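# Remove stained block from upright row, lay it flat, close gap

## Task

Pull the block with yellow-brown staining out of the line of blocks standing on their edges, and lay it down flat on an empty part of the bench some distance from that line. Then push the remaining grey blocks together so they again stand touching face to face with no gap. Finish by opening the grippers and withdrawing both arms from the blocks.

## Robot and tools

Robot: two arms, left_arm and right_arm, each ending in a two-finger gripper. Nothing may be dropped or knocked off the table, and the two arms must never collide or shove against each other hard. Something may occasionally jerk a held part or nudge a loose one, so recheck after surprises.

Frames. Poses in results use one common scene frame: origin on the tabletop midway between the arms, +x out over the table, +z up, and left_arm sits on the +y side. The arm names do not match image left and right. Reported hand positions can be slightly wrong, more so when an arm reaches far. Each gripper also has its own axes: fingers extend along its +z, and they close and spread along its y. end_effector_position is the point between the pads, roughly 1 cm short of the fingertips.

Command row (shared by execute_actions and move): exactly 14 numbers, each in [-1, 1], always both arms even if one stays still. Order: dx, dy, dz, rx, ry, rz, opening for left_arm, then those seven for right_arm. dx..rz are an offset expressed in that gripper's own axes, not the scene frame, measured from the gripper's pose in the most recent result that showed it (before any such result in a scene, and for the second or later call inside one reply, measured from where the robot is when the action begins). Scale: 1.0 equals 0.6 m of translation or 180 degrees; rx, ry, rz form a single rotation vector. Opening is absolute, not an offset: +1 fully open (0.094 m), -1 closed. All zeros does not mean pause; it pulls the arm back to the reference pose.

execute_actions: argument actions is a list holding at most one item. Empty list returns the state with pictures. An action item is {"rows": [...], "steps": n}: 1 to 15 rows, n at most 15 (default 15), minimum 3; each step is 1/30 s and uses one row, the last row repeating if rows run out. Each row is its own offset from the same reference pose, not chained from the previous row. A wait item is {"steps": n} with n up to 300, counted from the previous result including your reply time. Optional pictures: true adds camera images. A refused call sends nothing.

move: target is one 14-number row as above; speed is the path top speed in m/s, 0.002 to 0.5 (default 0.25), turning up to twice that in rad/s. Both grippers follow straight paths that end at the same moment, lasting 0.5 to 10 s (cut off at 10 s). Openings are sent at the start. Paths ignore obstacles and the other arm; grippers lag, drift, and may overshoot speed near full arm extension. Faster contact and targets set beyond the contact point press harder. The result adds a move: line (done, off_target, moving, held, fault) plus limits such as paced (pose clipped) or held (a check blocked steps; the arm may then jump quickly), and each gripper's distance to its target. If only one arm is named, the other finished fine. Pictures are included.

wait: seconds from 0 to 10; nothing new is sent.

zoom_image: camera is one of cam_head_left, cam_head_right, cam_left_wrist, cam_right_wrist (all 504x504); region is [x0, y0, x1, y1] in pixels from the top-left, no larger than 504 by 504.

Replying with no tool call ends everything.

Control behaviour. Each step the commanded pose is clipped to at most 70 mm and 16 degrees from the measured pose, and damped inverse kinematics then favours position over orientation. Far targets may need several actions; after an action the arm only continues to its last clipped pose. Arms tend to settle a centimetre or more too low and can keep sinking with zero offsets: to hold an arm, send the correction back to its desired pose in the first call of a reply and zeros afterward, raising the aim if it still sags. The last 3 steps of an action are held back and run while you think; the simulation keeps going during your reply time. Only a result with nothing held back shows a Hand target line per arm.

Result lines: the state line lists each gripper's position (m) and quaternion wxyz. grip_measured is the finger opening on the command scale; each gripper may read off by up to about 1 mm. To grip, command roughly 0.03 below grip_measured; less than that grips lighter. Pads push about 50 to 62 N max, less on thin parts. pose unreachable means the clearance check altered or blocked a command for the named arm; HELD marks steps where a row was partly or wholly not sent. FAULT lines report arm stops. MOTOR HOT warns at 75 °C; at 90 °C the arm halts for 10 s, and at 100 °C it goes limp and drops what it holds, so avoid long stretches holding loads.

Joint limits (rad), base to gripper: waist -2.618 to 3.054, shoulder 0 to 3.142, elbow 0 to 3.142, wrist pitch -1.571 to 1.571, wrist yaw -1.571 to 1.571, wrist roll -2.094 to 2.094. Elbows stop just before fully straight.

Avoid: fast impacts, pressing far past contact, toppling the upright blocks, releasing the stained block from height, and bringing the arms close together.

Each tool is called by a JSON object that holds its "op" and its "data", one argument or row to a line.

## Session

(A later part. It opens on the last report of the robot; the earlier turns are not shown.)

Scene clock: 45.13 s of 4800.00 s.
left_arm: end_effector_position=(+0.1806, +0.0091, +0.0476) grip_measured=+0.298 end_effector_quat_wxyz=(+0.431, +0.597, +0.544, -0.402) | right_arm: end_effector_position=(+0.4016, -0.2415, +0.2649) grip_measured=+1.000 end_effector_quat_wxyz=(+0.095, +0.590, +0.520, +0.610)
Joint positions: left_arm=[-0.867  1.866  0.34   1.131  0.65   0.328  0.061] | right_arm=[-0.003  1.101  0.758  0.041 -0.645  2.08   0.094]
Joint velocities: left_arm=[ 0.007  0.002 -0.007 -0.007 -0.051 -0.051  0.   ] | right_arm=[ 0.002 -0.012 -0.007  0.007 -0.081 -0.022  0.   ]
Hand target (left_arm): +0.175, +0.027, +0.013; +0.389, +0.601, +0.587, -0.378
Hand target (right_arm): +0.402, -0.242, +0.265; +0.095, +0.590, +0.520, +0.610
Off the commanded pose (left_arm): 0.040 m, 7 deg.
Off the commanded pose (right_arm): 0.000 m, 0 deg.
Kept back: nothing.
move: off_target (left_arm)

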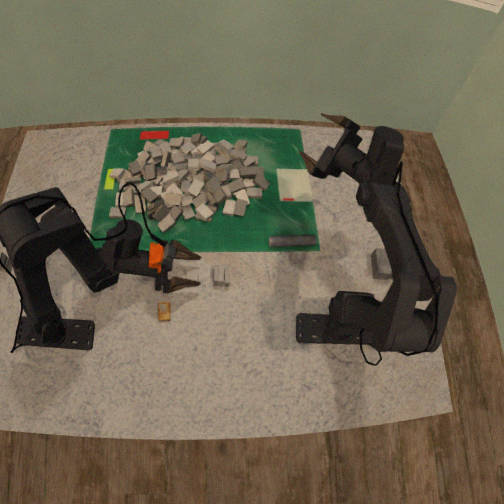

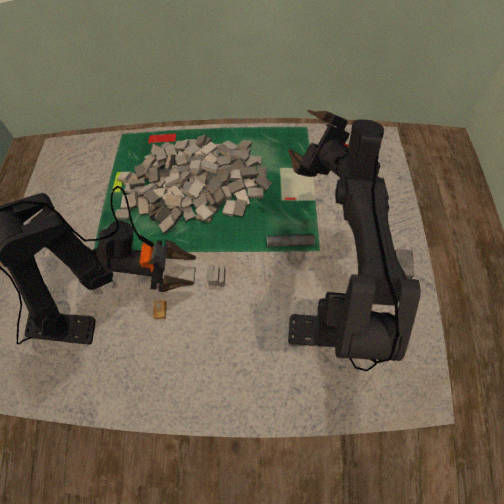

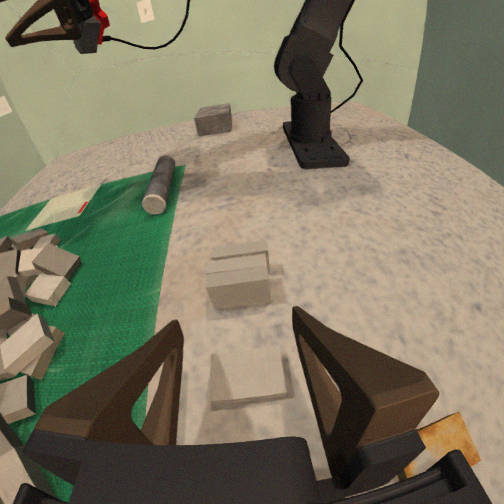

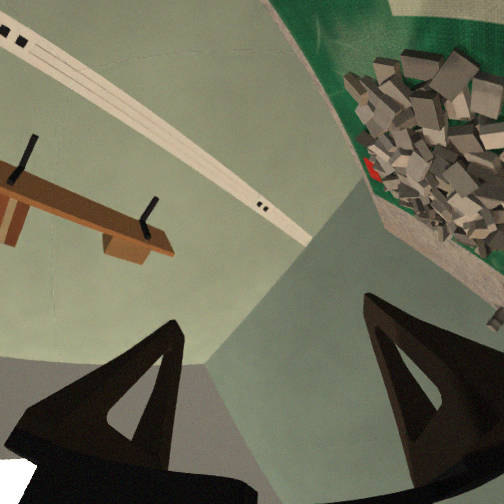

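{"op": "move", "data": {
  "target": [-0.05,0,-0.05,0,0.15,0,0.3,0,0,0,0,0,0,1],
  "speed": 0.1
}}

Scene clock: 48.40 s of 4800.00 s.
left_arm: end_effector_position=(+0.1800, +0.0317, +0.0744) grip_measured=+0.298 end_effector_quat_wxyz=(+0.284, +0.667, +0.640, -0.254) | right_arm: end_effector_position=(+0.4016, -0.2415, +0.2649) grip_measured=+1.000 end_effector_quat_wxyz=(+0.095, +0.590, +0.520, +0.610)
Joint positions: left_arm=[-0.944  1.426  0.667 -0.115  0.388  0.5    0.061] | right_arm=[-0.003  1.101  0.758  0.041 -0.645  2.08   0.094]
Joint velocities: left_arm=[ 0.012 -0.007 -0.012 -0.022 -0.051 -0.037 -0.   ] | right_arm=[ 0.012 -0.012 -0.012  0.007 -0.051  0.037  0.   ]
Hand target (left_arm): +0.178, +0.028, +0.086; +0.291, +0.673, +0.630, -0.254
Hand target (right_arm): +0.402, -0.242, +0.265; +0.095, +0.590, +0.520, +0.610
Off the commanded pose (left_arm): 0.011 m, 2 deg.
Off the commanded pose (right_arm): 0.000 m, 0 deg.
Kept back: nothing.
move: off_target (left_arm)

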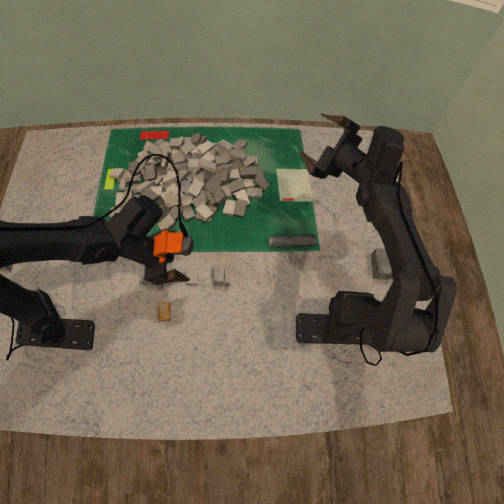

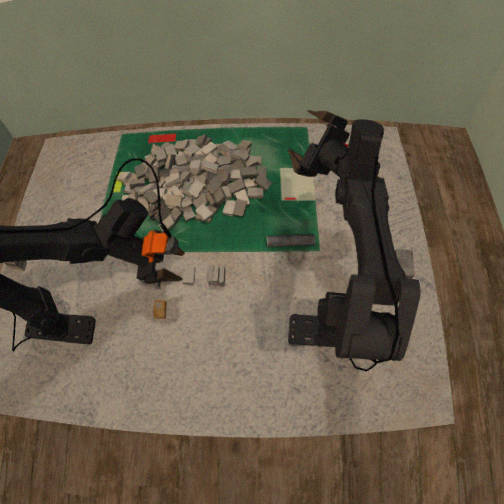

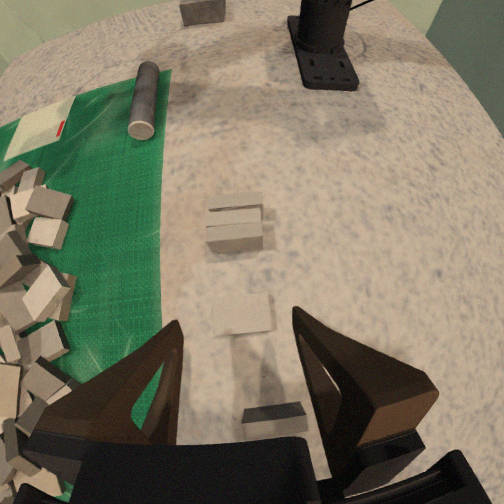

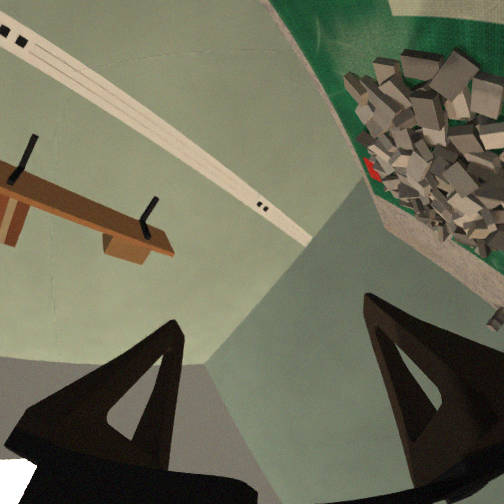

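{"op": "move", "data": {
  "target": [0.056,0,0.085,0,0,0,0.3,0,0,0,0,0,0,1],
  "speed": 0.06
}}

Scene clock: 50.13 s of 4800.00 s.
left_arm: end_effector_position=(+0.1901, +0.0160, +0.0260) grip_measured=+0.298 end_effector_quat_wxyz=(+0.299, +0.666, +0.634, -0.255) | right_arm: end_effector_position=(+0.4016, -0.2415, +0.2649) grip_measured=+1.000 end_effector_quat_wxyz=(+0.095, +0.590, +0.520, +0.610)
Joint positions: left_arm=[-0.948  1.637  0.601  0.194  0.381  0.499  0.061] | right_arm=[-0.003  1.101  0.758  0.041 -0.645  2.08   0.094]
Joint velocities: left_arm=[ 0.007  0.007 -0.017 -0.007 -0.007  0.022  0.001] | right_arm=[-0.002 -0.022 -0.012  0.007  0.007 -0.037  0.   ]
Hand target (left_arm): +0.183, +0.020, +0.015; +0.284, +0.667, +0.640, -0.254
Hand target (right_arm): +0.402, -0.242, +0.265; +0.095, +0.590, +0.520, +0.610
Off the commanded pose (left_arm): 0.014 m, 2 deg.
Off the commanded pose (right_arm): 0.000 m, 0 deg.
Kept back: nothing.
move: off_target (left_arm)

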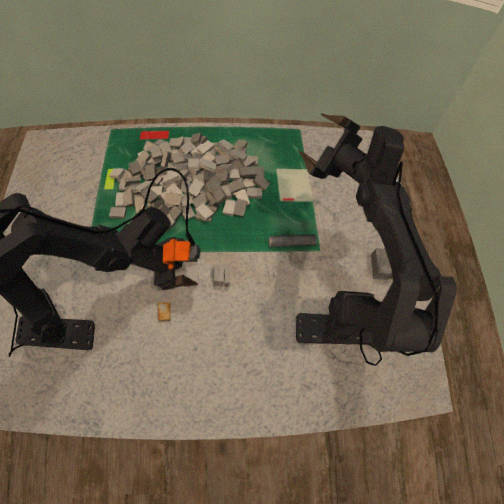

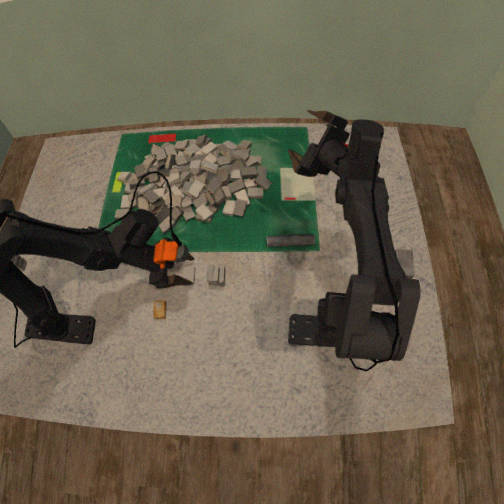

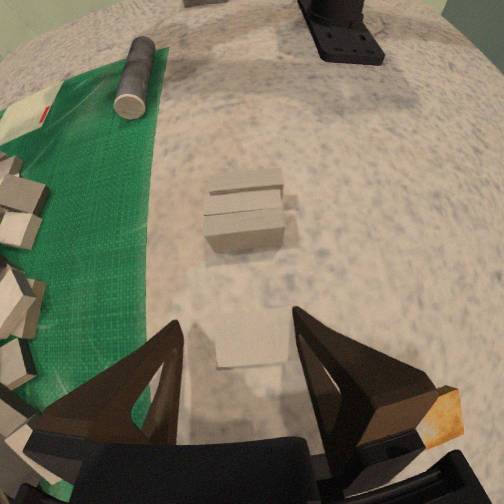

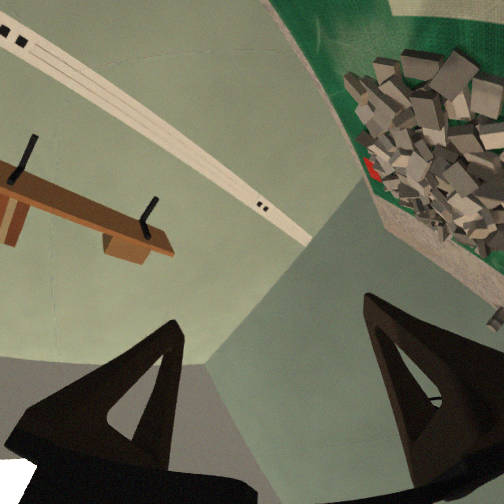

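{"op": "move", "data": {
  "target": [0.01,-0.018,0.012,0,0,0,0.3,0,0,0,0,0,0,1],
  "speed": 0.05
}}

{"op": "move", "data": {
  "target": [0,0,0,0,0,0,-0.5,0,0,0,0,0,0,1]
}}

Scene clock: 51.13 s of 4800.00 s.
left_arm: end_effector_position=(+0.1869, +0.0105, +0.0283) grip_measured=+0.298 end_effector_quat_wxyz=(+0.315, +0.665, +0.627, -0.256) | right_arm: end_effector_position=(+0.4016, -0.2415, +0.2649) grip_measured=+1.000 end_effector_quat_wxyz=(+0.095, +0.590, +0.520, +0.610)
Joint positions: left_arm=[-0.972  1.637  0.581  0.254  0.364  0.483  0.061] | right_arm=[-0.003  1.101  0.758  0.041 -0.645  2.08   0.094]
Joint velocities: left_arm=[-0.002 -0.007  0.007 -0.051  0.037 -0.051 -0.   ] | right_arm=[ 0.007  0.007  0.027 -0.051  0.037 -0.081  0.   ]
Hand target (left_arm): +0.180, +0.015, +0.016; +0.298, +0.666, +0.634, -0.255
Hand target (right_arm): +0.402, -0.242, +0.265; +0.095, +0.590, +0.520, +0.610
Off the commanded pose (left_arm): 0.015 m, 2 deg.
Off the commanded pose (right_arm): 0.000 m, 0 deg.
Kept back: nothing.
move: off_target (left_arm)

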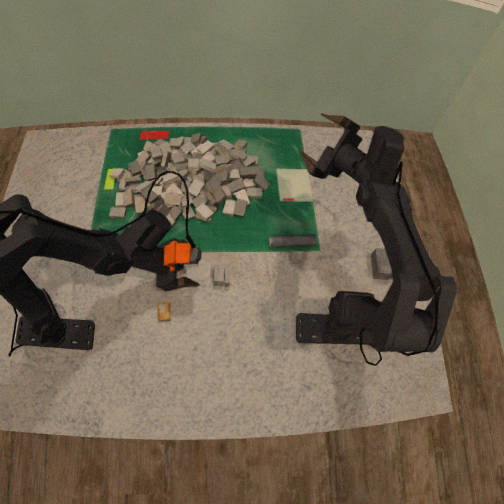

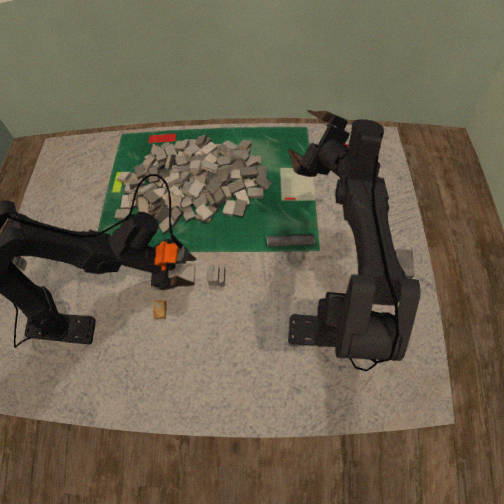

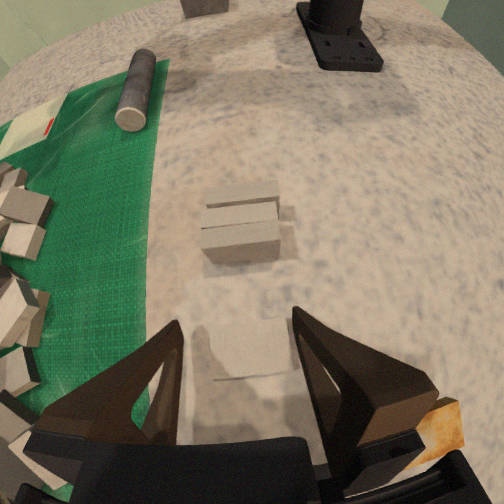

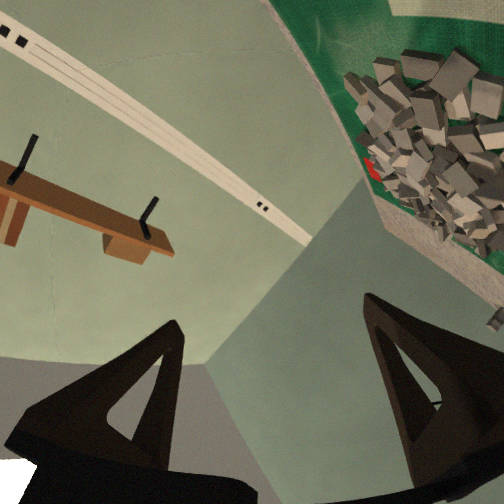

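Scene clock: 51.63 s of 4800.00 s.
left_arm: end_effector_position=(+0.1870, +0.0104, +0.0284) grip_measured=-0.152 end_effector_quat_wxyz=(+0.315, +0.665, +0.627, -0.256) | right_arm: end_effector_position=(+0.4016, -0.2415, +0.2649) grip_measured=+1.000 end_effector_quat_wxyz=(+0.095, +0.590, +0.520, +0.610)
Joint positions: left_arm=[-0.972  1.637  0.581  0.255  0.364  0.483  0.04 ] | right_arm=[-0.003  1.101  0.758  0.041 -0.645  2.08   0.094]
Joint velocities: left_arm=[ 0.002 -0.022  0.002 -0.022 -0.066  0.007 -0.001] | right_arm=[-0.002 -0.002 -0.017  0.007  0.051  0.037  0.   ]
Hand target (left_arm): +0.187, +0.011, +0.028; +0.315, +0.665, +0.627, -0.256
Hand target (right_arm): +0.402, -0.242, +0.265; +0.095, +0.590, +0.520, +0.610
Off the commanded pose (left_arm): 0.000 m, 0 deg.
Off the commanded pose (right_arm): 0.000 m, 0 deg.
Kept back: nothing.
move: done

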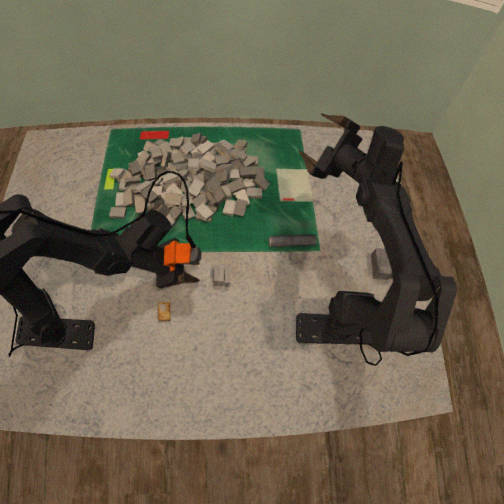

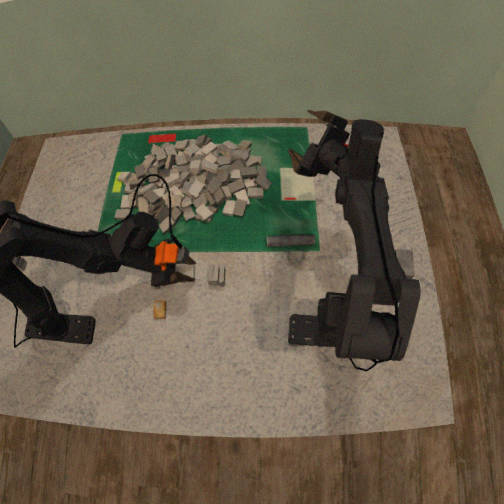

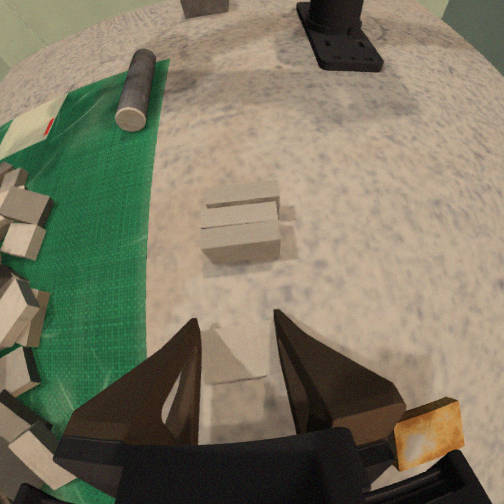

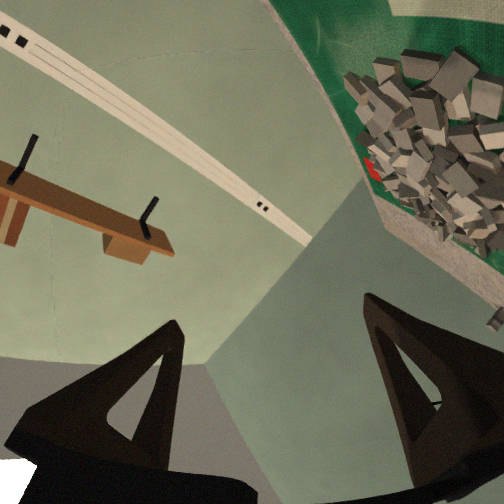

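{"op": "move", "data": {
  "target": [-0.06,0,-0.06,0,0,0,-0.5,0,0,0,0,0,0,1],
  "speed": 0.08
}}

{"op": "move", "data": {
  "target": [0,0,0,0,0.38,0,-0.5,0,0,0,0,0,0,1]
}}

Scene clock: 53.13 s of 4800.00 s.
left_arm: end_effector_position=(+0.1824, +0.0201, +0.0635) grip_measured=-0.152 end_effector_quat_wxyz=(+0.302, +0.666, +0.635, -0.250) | right_arm: end_effector_position=(+0.4016, -0.2415, +0.2649) grip_measured=+1.000 end_effector_quat_wxyz=(+0.095, +0.590, +0.520, +0.610)
Joint positions: left_arm=[-0.972  1.483  0.642  0.008  0.355  0.483  0.04 ] | right_arm=[-0.003  1.101  0.758  0.041 -0.645  2.08   0.094]
Joint velocities: left_arm=[-0.002 -0.012  0.002  0.007 -0.022  0.022 -0.001] | right_arm=[-0.017 -0.017  0.012 -0.022 -0.037 -0.007  0.   ]
Hand target (left_arm): +0.182, +0.013, +0.079; +0.315, +0.665, +0.627, -0.256
Hand target (right_arm): +0.402, -0.242, +0.265; +0.095, +0.590, +0.520, +0.610
Off the commanded pose (left_arm): 0.017 m, 2 deg.
Off the commanded pose (right_arm): 0.000 m, 0 deg.
Kept back: nothing.
move: off_target (left_arm)

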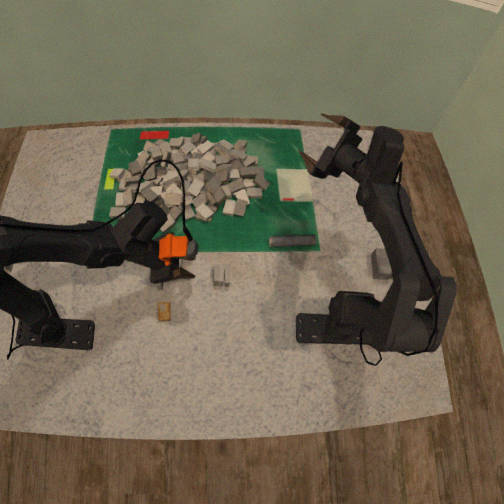

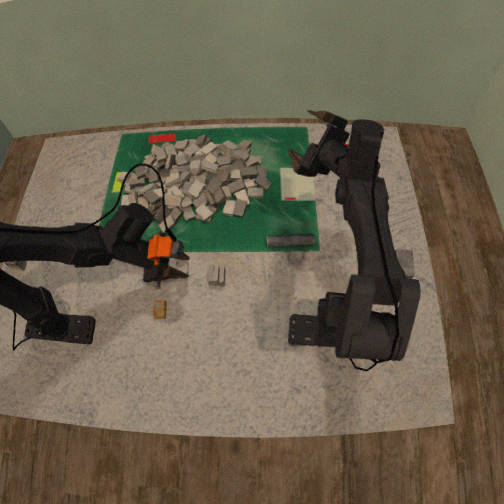

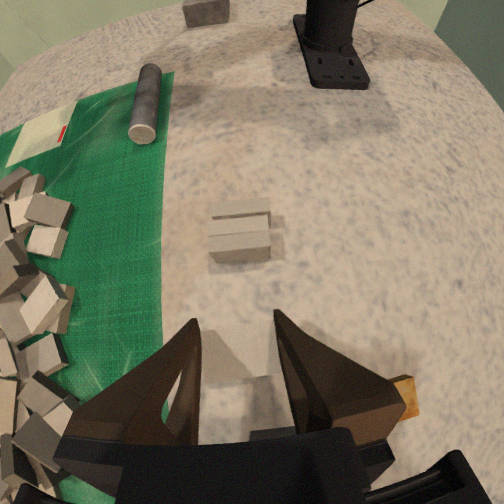

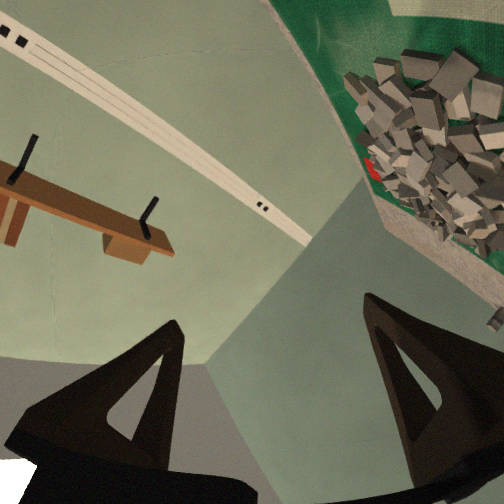

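Scene clock: 56.13 s of 4800.00 s.
left_arm: end_effector_position=(+0.1825, +0.0223, +0.0576) grip_measured=-0.152 end_effector_quat_wxyz=(-0.102, +0.692, +0.699, +0.149) | right_arm: end_effector_position=(+0.4016, -0.2415, +0.2649) grip_measured=+1.000 end_effector_quat_wxyz=(+0.095, +0.590, +0.520, +0.610)
Joint positions: left_arm=[-1.221  2.287  1.94  -1.545 -0.172  0.287  0.04 ] | right_arm=[-0.003  1.101  0.758  0.041 -0.645  2.08   0.094]
Joint velocities: left_arm=[-0.027 -0.002 -0.002  0.037  0.037 -0.095 -0.001] | right_arm=[ 0.002 -0.017 -0.007 -0.037 -0.11   0.007  0.   ]
Hand target (left_arm): +0.181, +0.020, +0.061; -0.101, +0.692, +0.697, +0.156
Hand target (right_arm): +0.402, -0.242, +0.265; +0.095, +0.590, +0.520, +0.610
Off the commanded pose (left_arm): 0.006 m, 2 deg.
Off the commanded pose (right_arm): 0.000 m, 0 deg.
joint sent to its limit (left arm) — the command would take joint 4 (wrist pitch) past its lower limit, so that joint was sent only as far as its limit.
Kept back: nothing.
move: done

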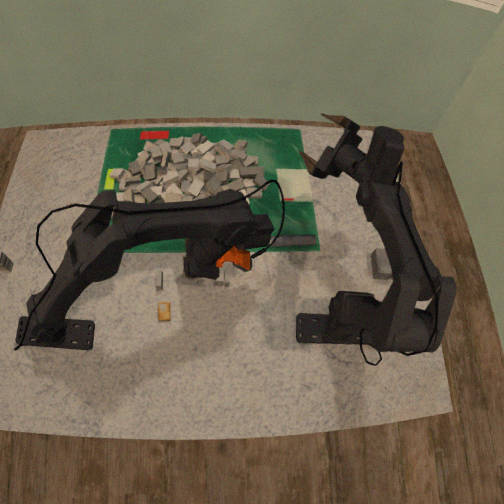

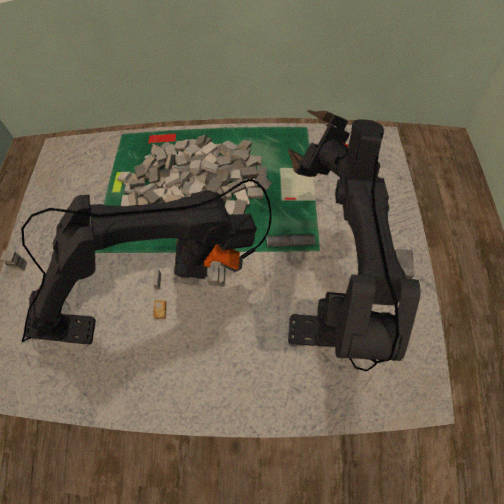

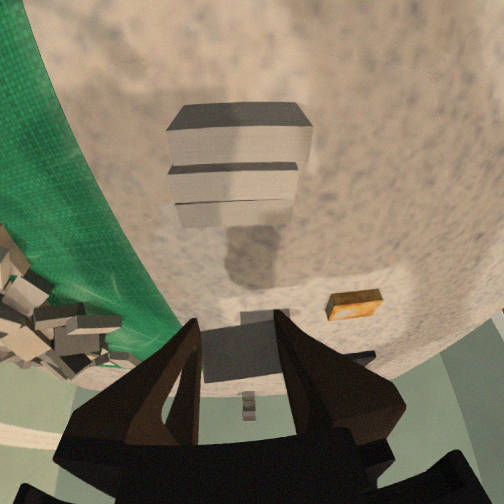

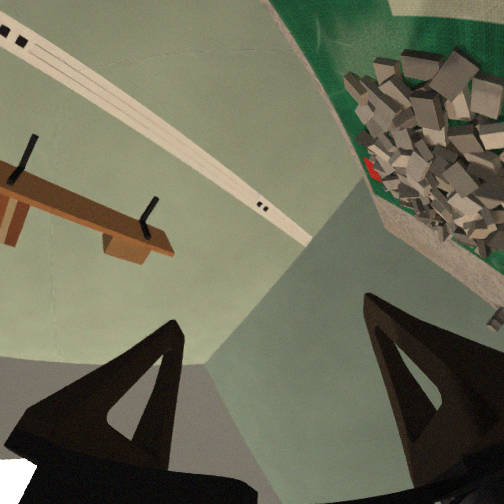

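{"op": "move", "data": {
  "target": [-0.023,0,0.063,0,0.05,0,-0.5,0,0,0,0,0,0,1],
  "speed": 0.05
}}

Scene clock: 58.17 s of 4800.00 s.
left_arm: end_effector_position=(+0.1857, +0.0253, +0.0208) grip_measured=-0.152 end_effector_quat_wxyz=(-0.140, +0.683, +0.693, +0.182) | right_arm: end_effector_position=(+0.4016, -0.2415, +0.2649) grip_measured=+1.000 end_effector_quat_wxyz=(+0.095, +0.590, +0.520, +0.610)
Joint positions: left_arm=[-1.221  2.419  1.983 -1.558 -0.195  0.268  0.04 ] | right_arm=[-0.003  1.101  0.758  0.041 -0.645  2.08   0.094]
Joint velocities: left_arm=[-0.012 -0.002  0.002  0.022  0.022 -0.022 -0.001] | right_arm=[ 0.007  0.017  0.012 -0.007 -0.022  0.022  0.   ]
Hand target (left_arm): +0.185, +0.023, +0.017; -0.140, +0.683, +0.690, +0.194
Hand target (right_arm): +0.402, -0.242, +0.265; +0.095, +0.590, +0.520, +0.610
Off the commanded pose (left_arm): 0.004 m, 3 deg.
Off the commanded pose (right_arm): 0.000 m, 0 deg.
joint sent to its limit (left arm) — the command would take joint 4 (wrist pitch) past its lower limit, so that joint was sent only as far as its limit.
Kept back: nothing.
move: off_target (left_arm)

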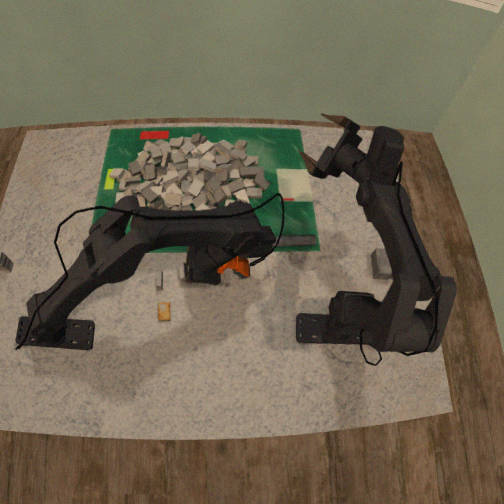

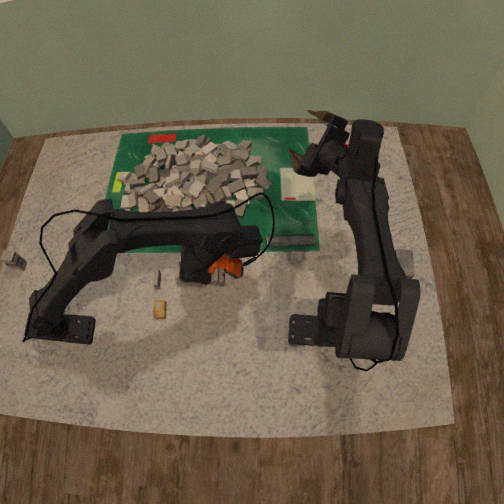

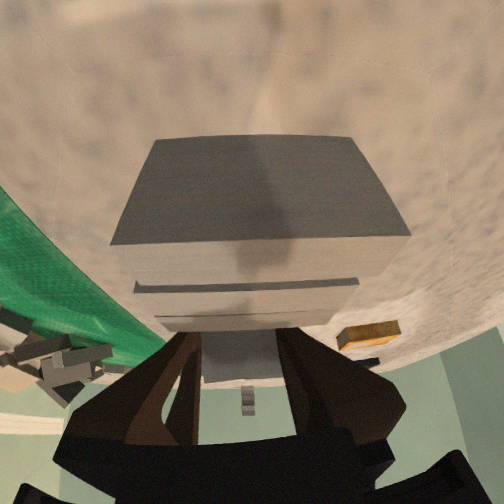

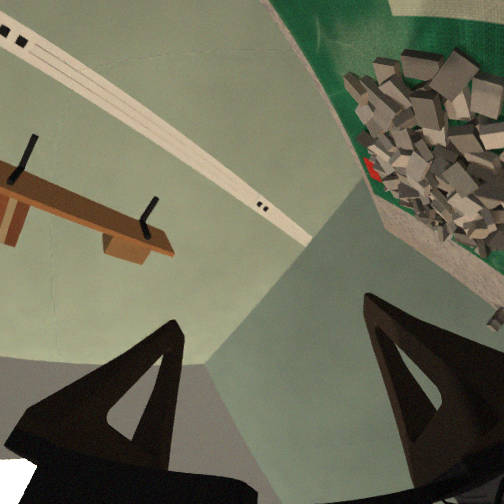

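{"op": "move", "data": {
  "target": [0,0,0,0,0,0,0.25,0,0,0,0,0,0,1]
}}

{"op": "move", "data": {
  "target": [0.06,0,-0.13,0,-0.14,0,0.25,0,0,0,0,0,0,1],
  "speed": 0.1
}}

Scene clock: 59.10 s of 4800.00 s.
left_arm: end_effector_position=(+0.1861, +0.0266, +0.0215) grip_measured=+0.247 end_effector_quat_wxyz=(-0.141, +0.683, +0.692, +0.185) | right_arm: end_effector_position=(+0.4016, -0.2415, +0.2649) grip_measured=+1.000 end_effector_quat_wxyz=(+0.095, +0.590, +0.520, +0.610)
Joint positions: left_arm=[-1.221  2.419  1.983 -1.563 -0.2    0.267  0.059] | right_arm=[-0.003  1.101  0.758  0.041 -0.645  2.08   0.094]
Joint velocities: left_arm=[ 0.007  0.007 -0.007  0.007 -0.022 -0.037 -0.001] | right_arm=[ 0.002 -0.002  0.002  0.007 -0.022  0.007  0.   ]
Hand target (left_arm): +0.186, +0.025, +0.021; -0.140, +0.683, +0.693, +0.182
Hand target (right_arm): +0.402, -0.242, +0.265; +0.095, +0.590, +0.520, +0.610
Off the commanded pose (left_arm): 0.002 m, 0 deg.
Off the commanded pose (right_arm): 0.000 m, 0 deg.
Kept back: nothing.
move: done

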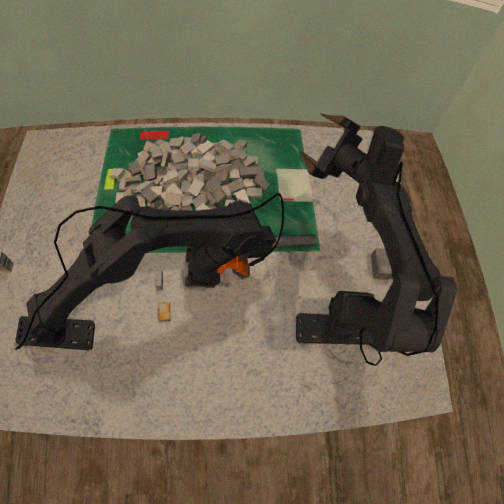

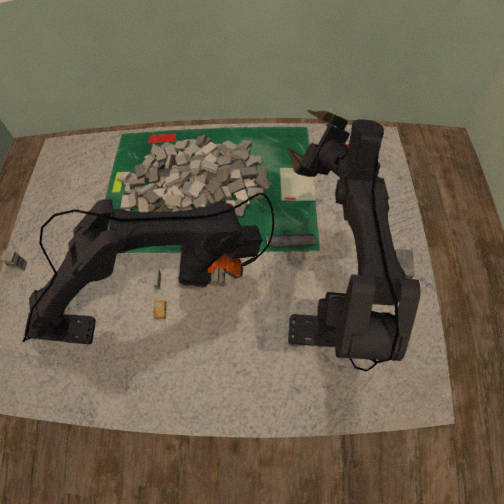

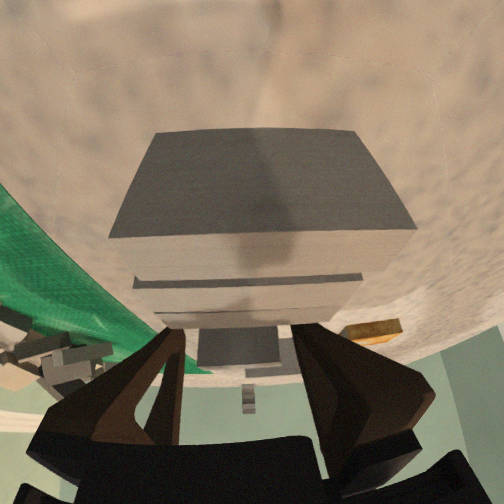

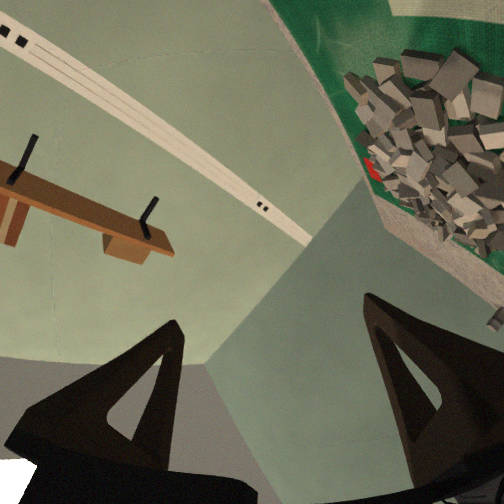

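Scene clock: 61.73 s of 4800.00 s.
left_arm: end_effector_position=(+0.1784, +0.0199, +0.1071) grip_measured=+0.247 end_effector_quat_wxyz=(+0.012, +0.709, +0.704, +0.040) | right_arm: end_effector_position=(+0.4016, -0.2415, +0.2649) grip_measured=+1.000 end_effector_quat_wxyz=(+0.095, +0.590, +0.520, +0.610)
Joint positions: left_arm=[-1.19   1.955  1.681 -1.308 -0.082  0.362  0.059] | right_arm=[-0.003  1.101  0.758  0.041 -0.645  2.08   0.094]
Joint velocities: left_arm=[ 0.007 -0.002 -0.007  0.022 -0.022  0.081 -0.   ] | right_arm=[-0.002 -0.002 -0.002 -0.022  0.007  0.051  0.   ]
Hand target (left_arm): +0.180, +0.023, +0.108; +0.015, +0.708, +0.705, +0.033
Hand target (right_arm): +0.402, -0.242, +0.265; +0.095, +0.590, +0.520, +0.610
Off the commanded pose (left_arm): 0.004 m, 1 deg.
Off the commanded pose (right_arm): 0.000 m, 0 deg.
Kept back: nothing.
move: done

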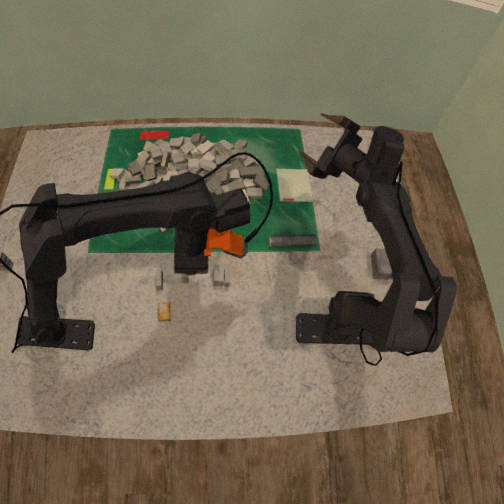

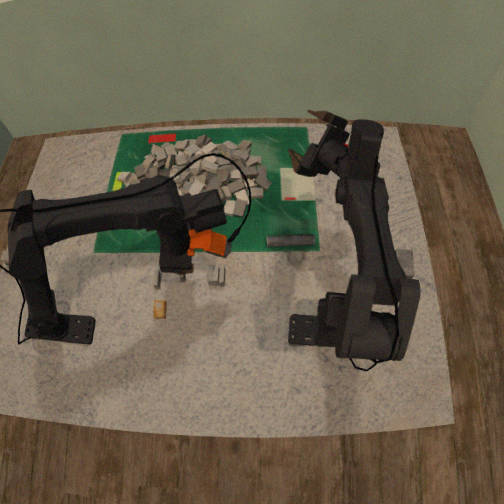

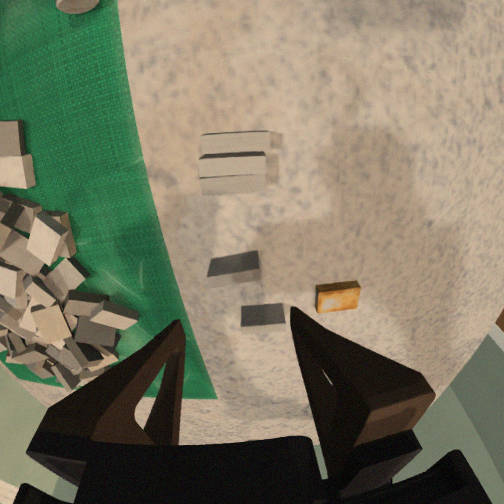

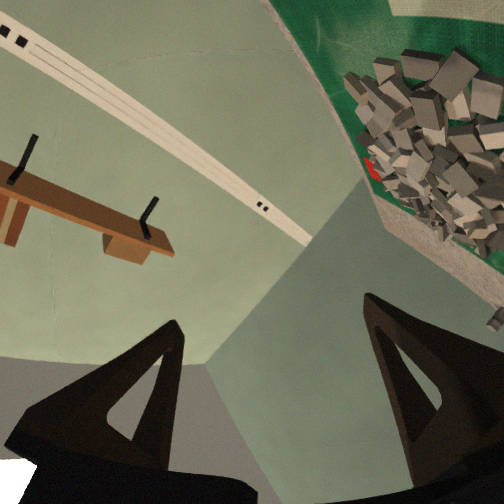

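{"op": "move", "data": {
  "target": [0.015,0.008,0.095,0,-0.03,0,0.25,0,0,0,0,0,0,1],
  "speed": 0.1
}}

Scene clock: 63.20 s of 4800.00 s.
left_arm: end_effector_position=(+0.1868, +0.0297, +0.0467) grip_measured=+0.247 end_effector_quat_wxyz=(+0.037, +0.710, +0.703, +0.015) | right_arm: end_effector_position=(+0.4016, -0.2415, +0.2649) grip_measured=+1.000 end_effector_quat_wxyz=(+0.095, +0.590, +0.520, +0.610)
Joint positions: left_arm=[-1.146  1.907  1.371 -0.977 -0.056  0.412  0.059] | right_arm=[-0.003  1.101  0.758  0.041 -0.645  2.08   0.094]
Joint velocities: left_arm=[ 0.002  0.007  0.002  0.066  0.022 -0.051  0.001] | right_arm=[-0.002  0.007 -0.007 -0.007 -0.022  0.066  0.   ]
Hand target (left_arm): +0.188, +0.031, +0.051; +0.045, +0.710, +0.703, +0.007
Hand target (right_arm): +0.402, -0.242, +0.265; +0.095, +0.590, +0.520, +0.610
Off the commanded pose (left_arm): 0.005 m, 1 deg.
Off the commanded pose (right_arm): 0.000 m, 0 deg.
Kept back: nothing.
move: done

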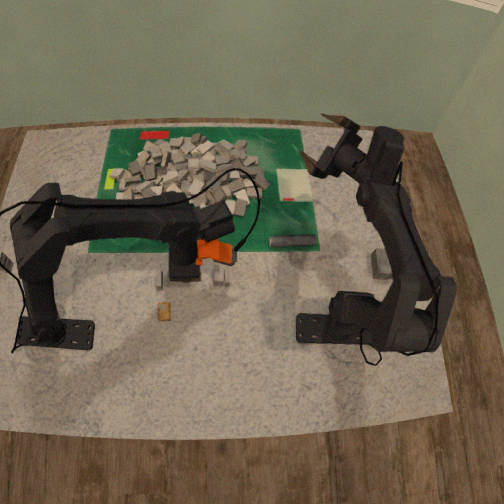

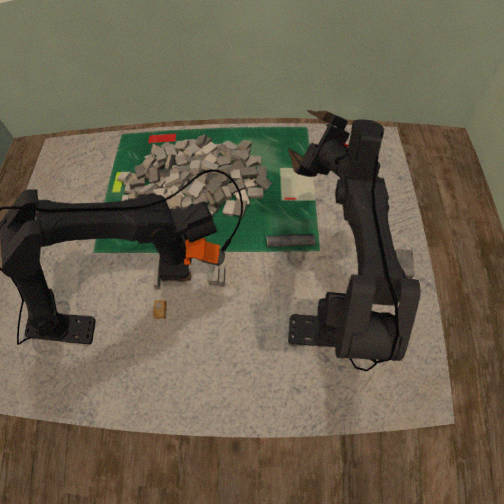

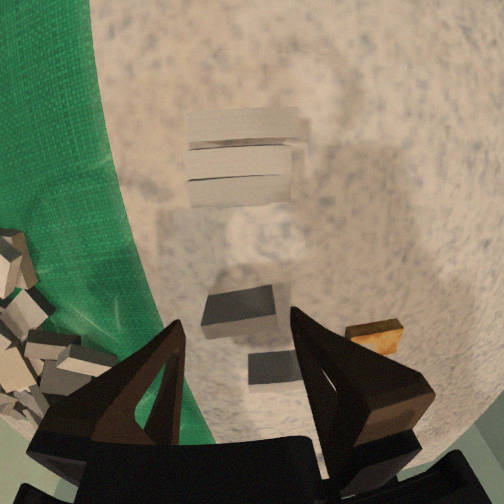

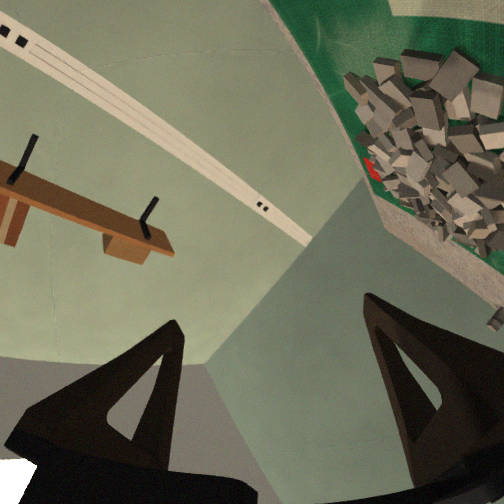

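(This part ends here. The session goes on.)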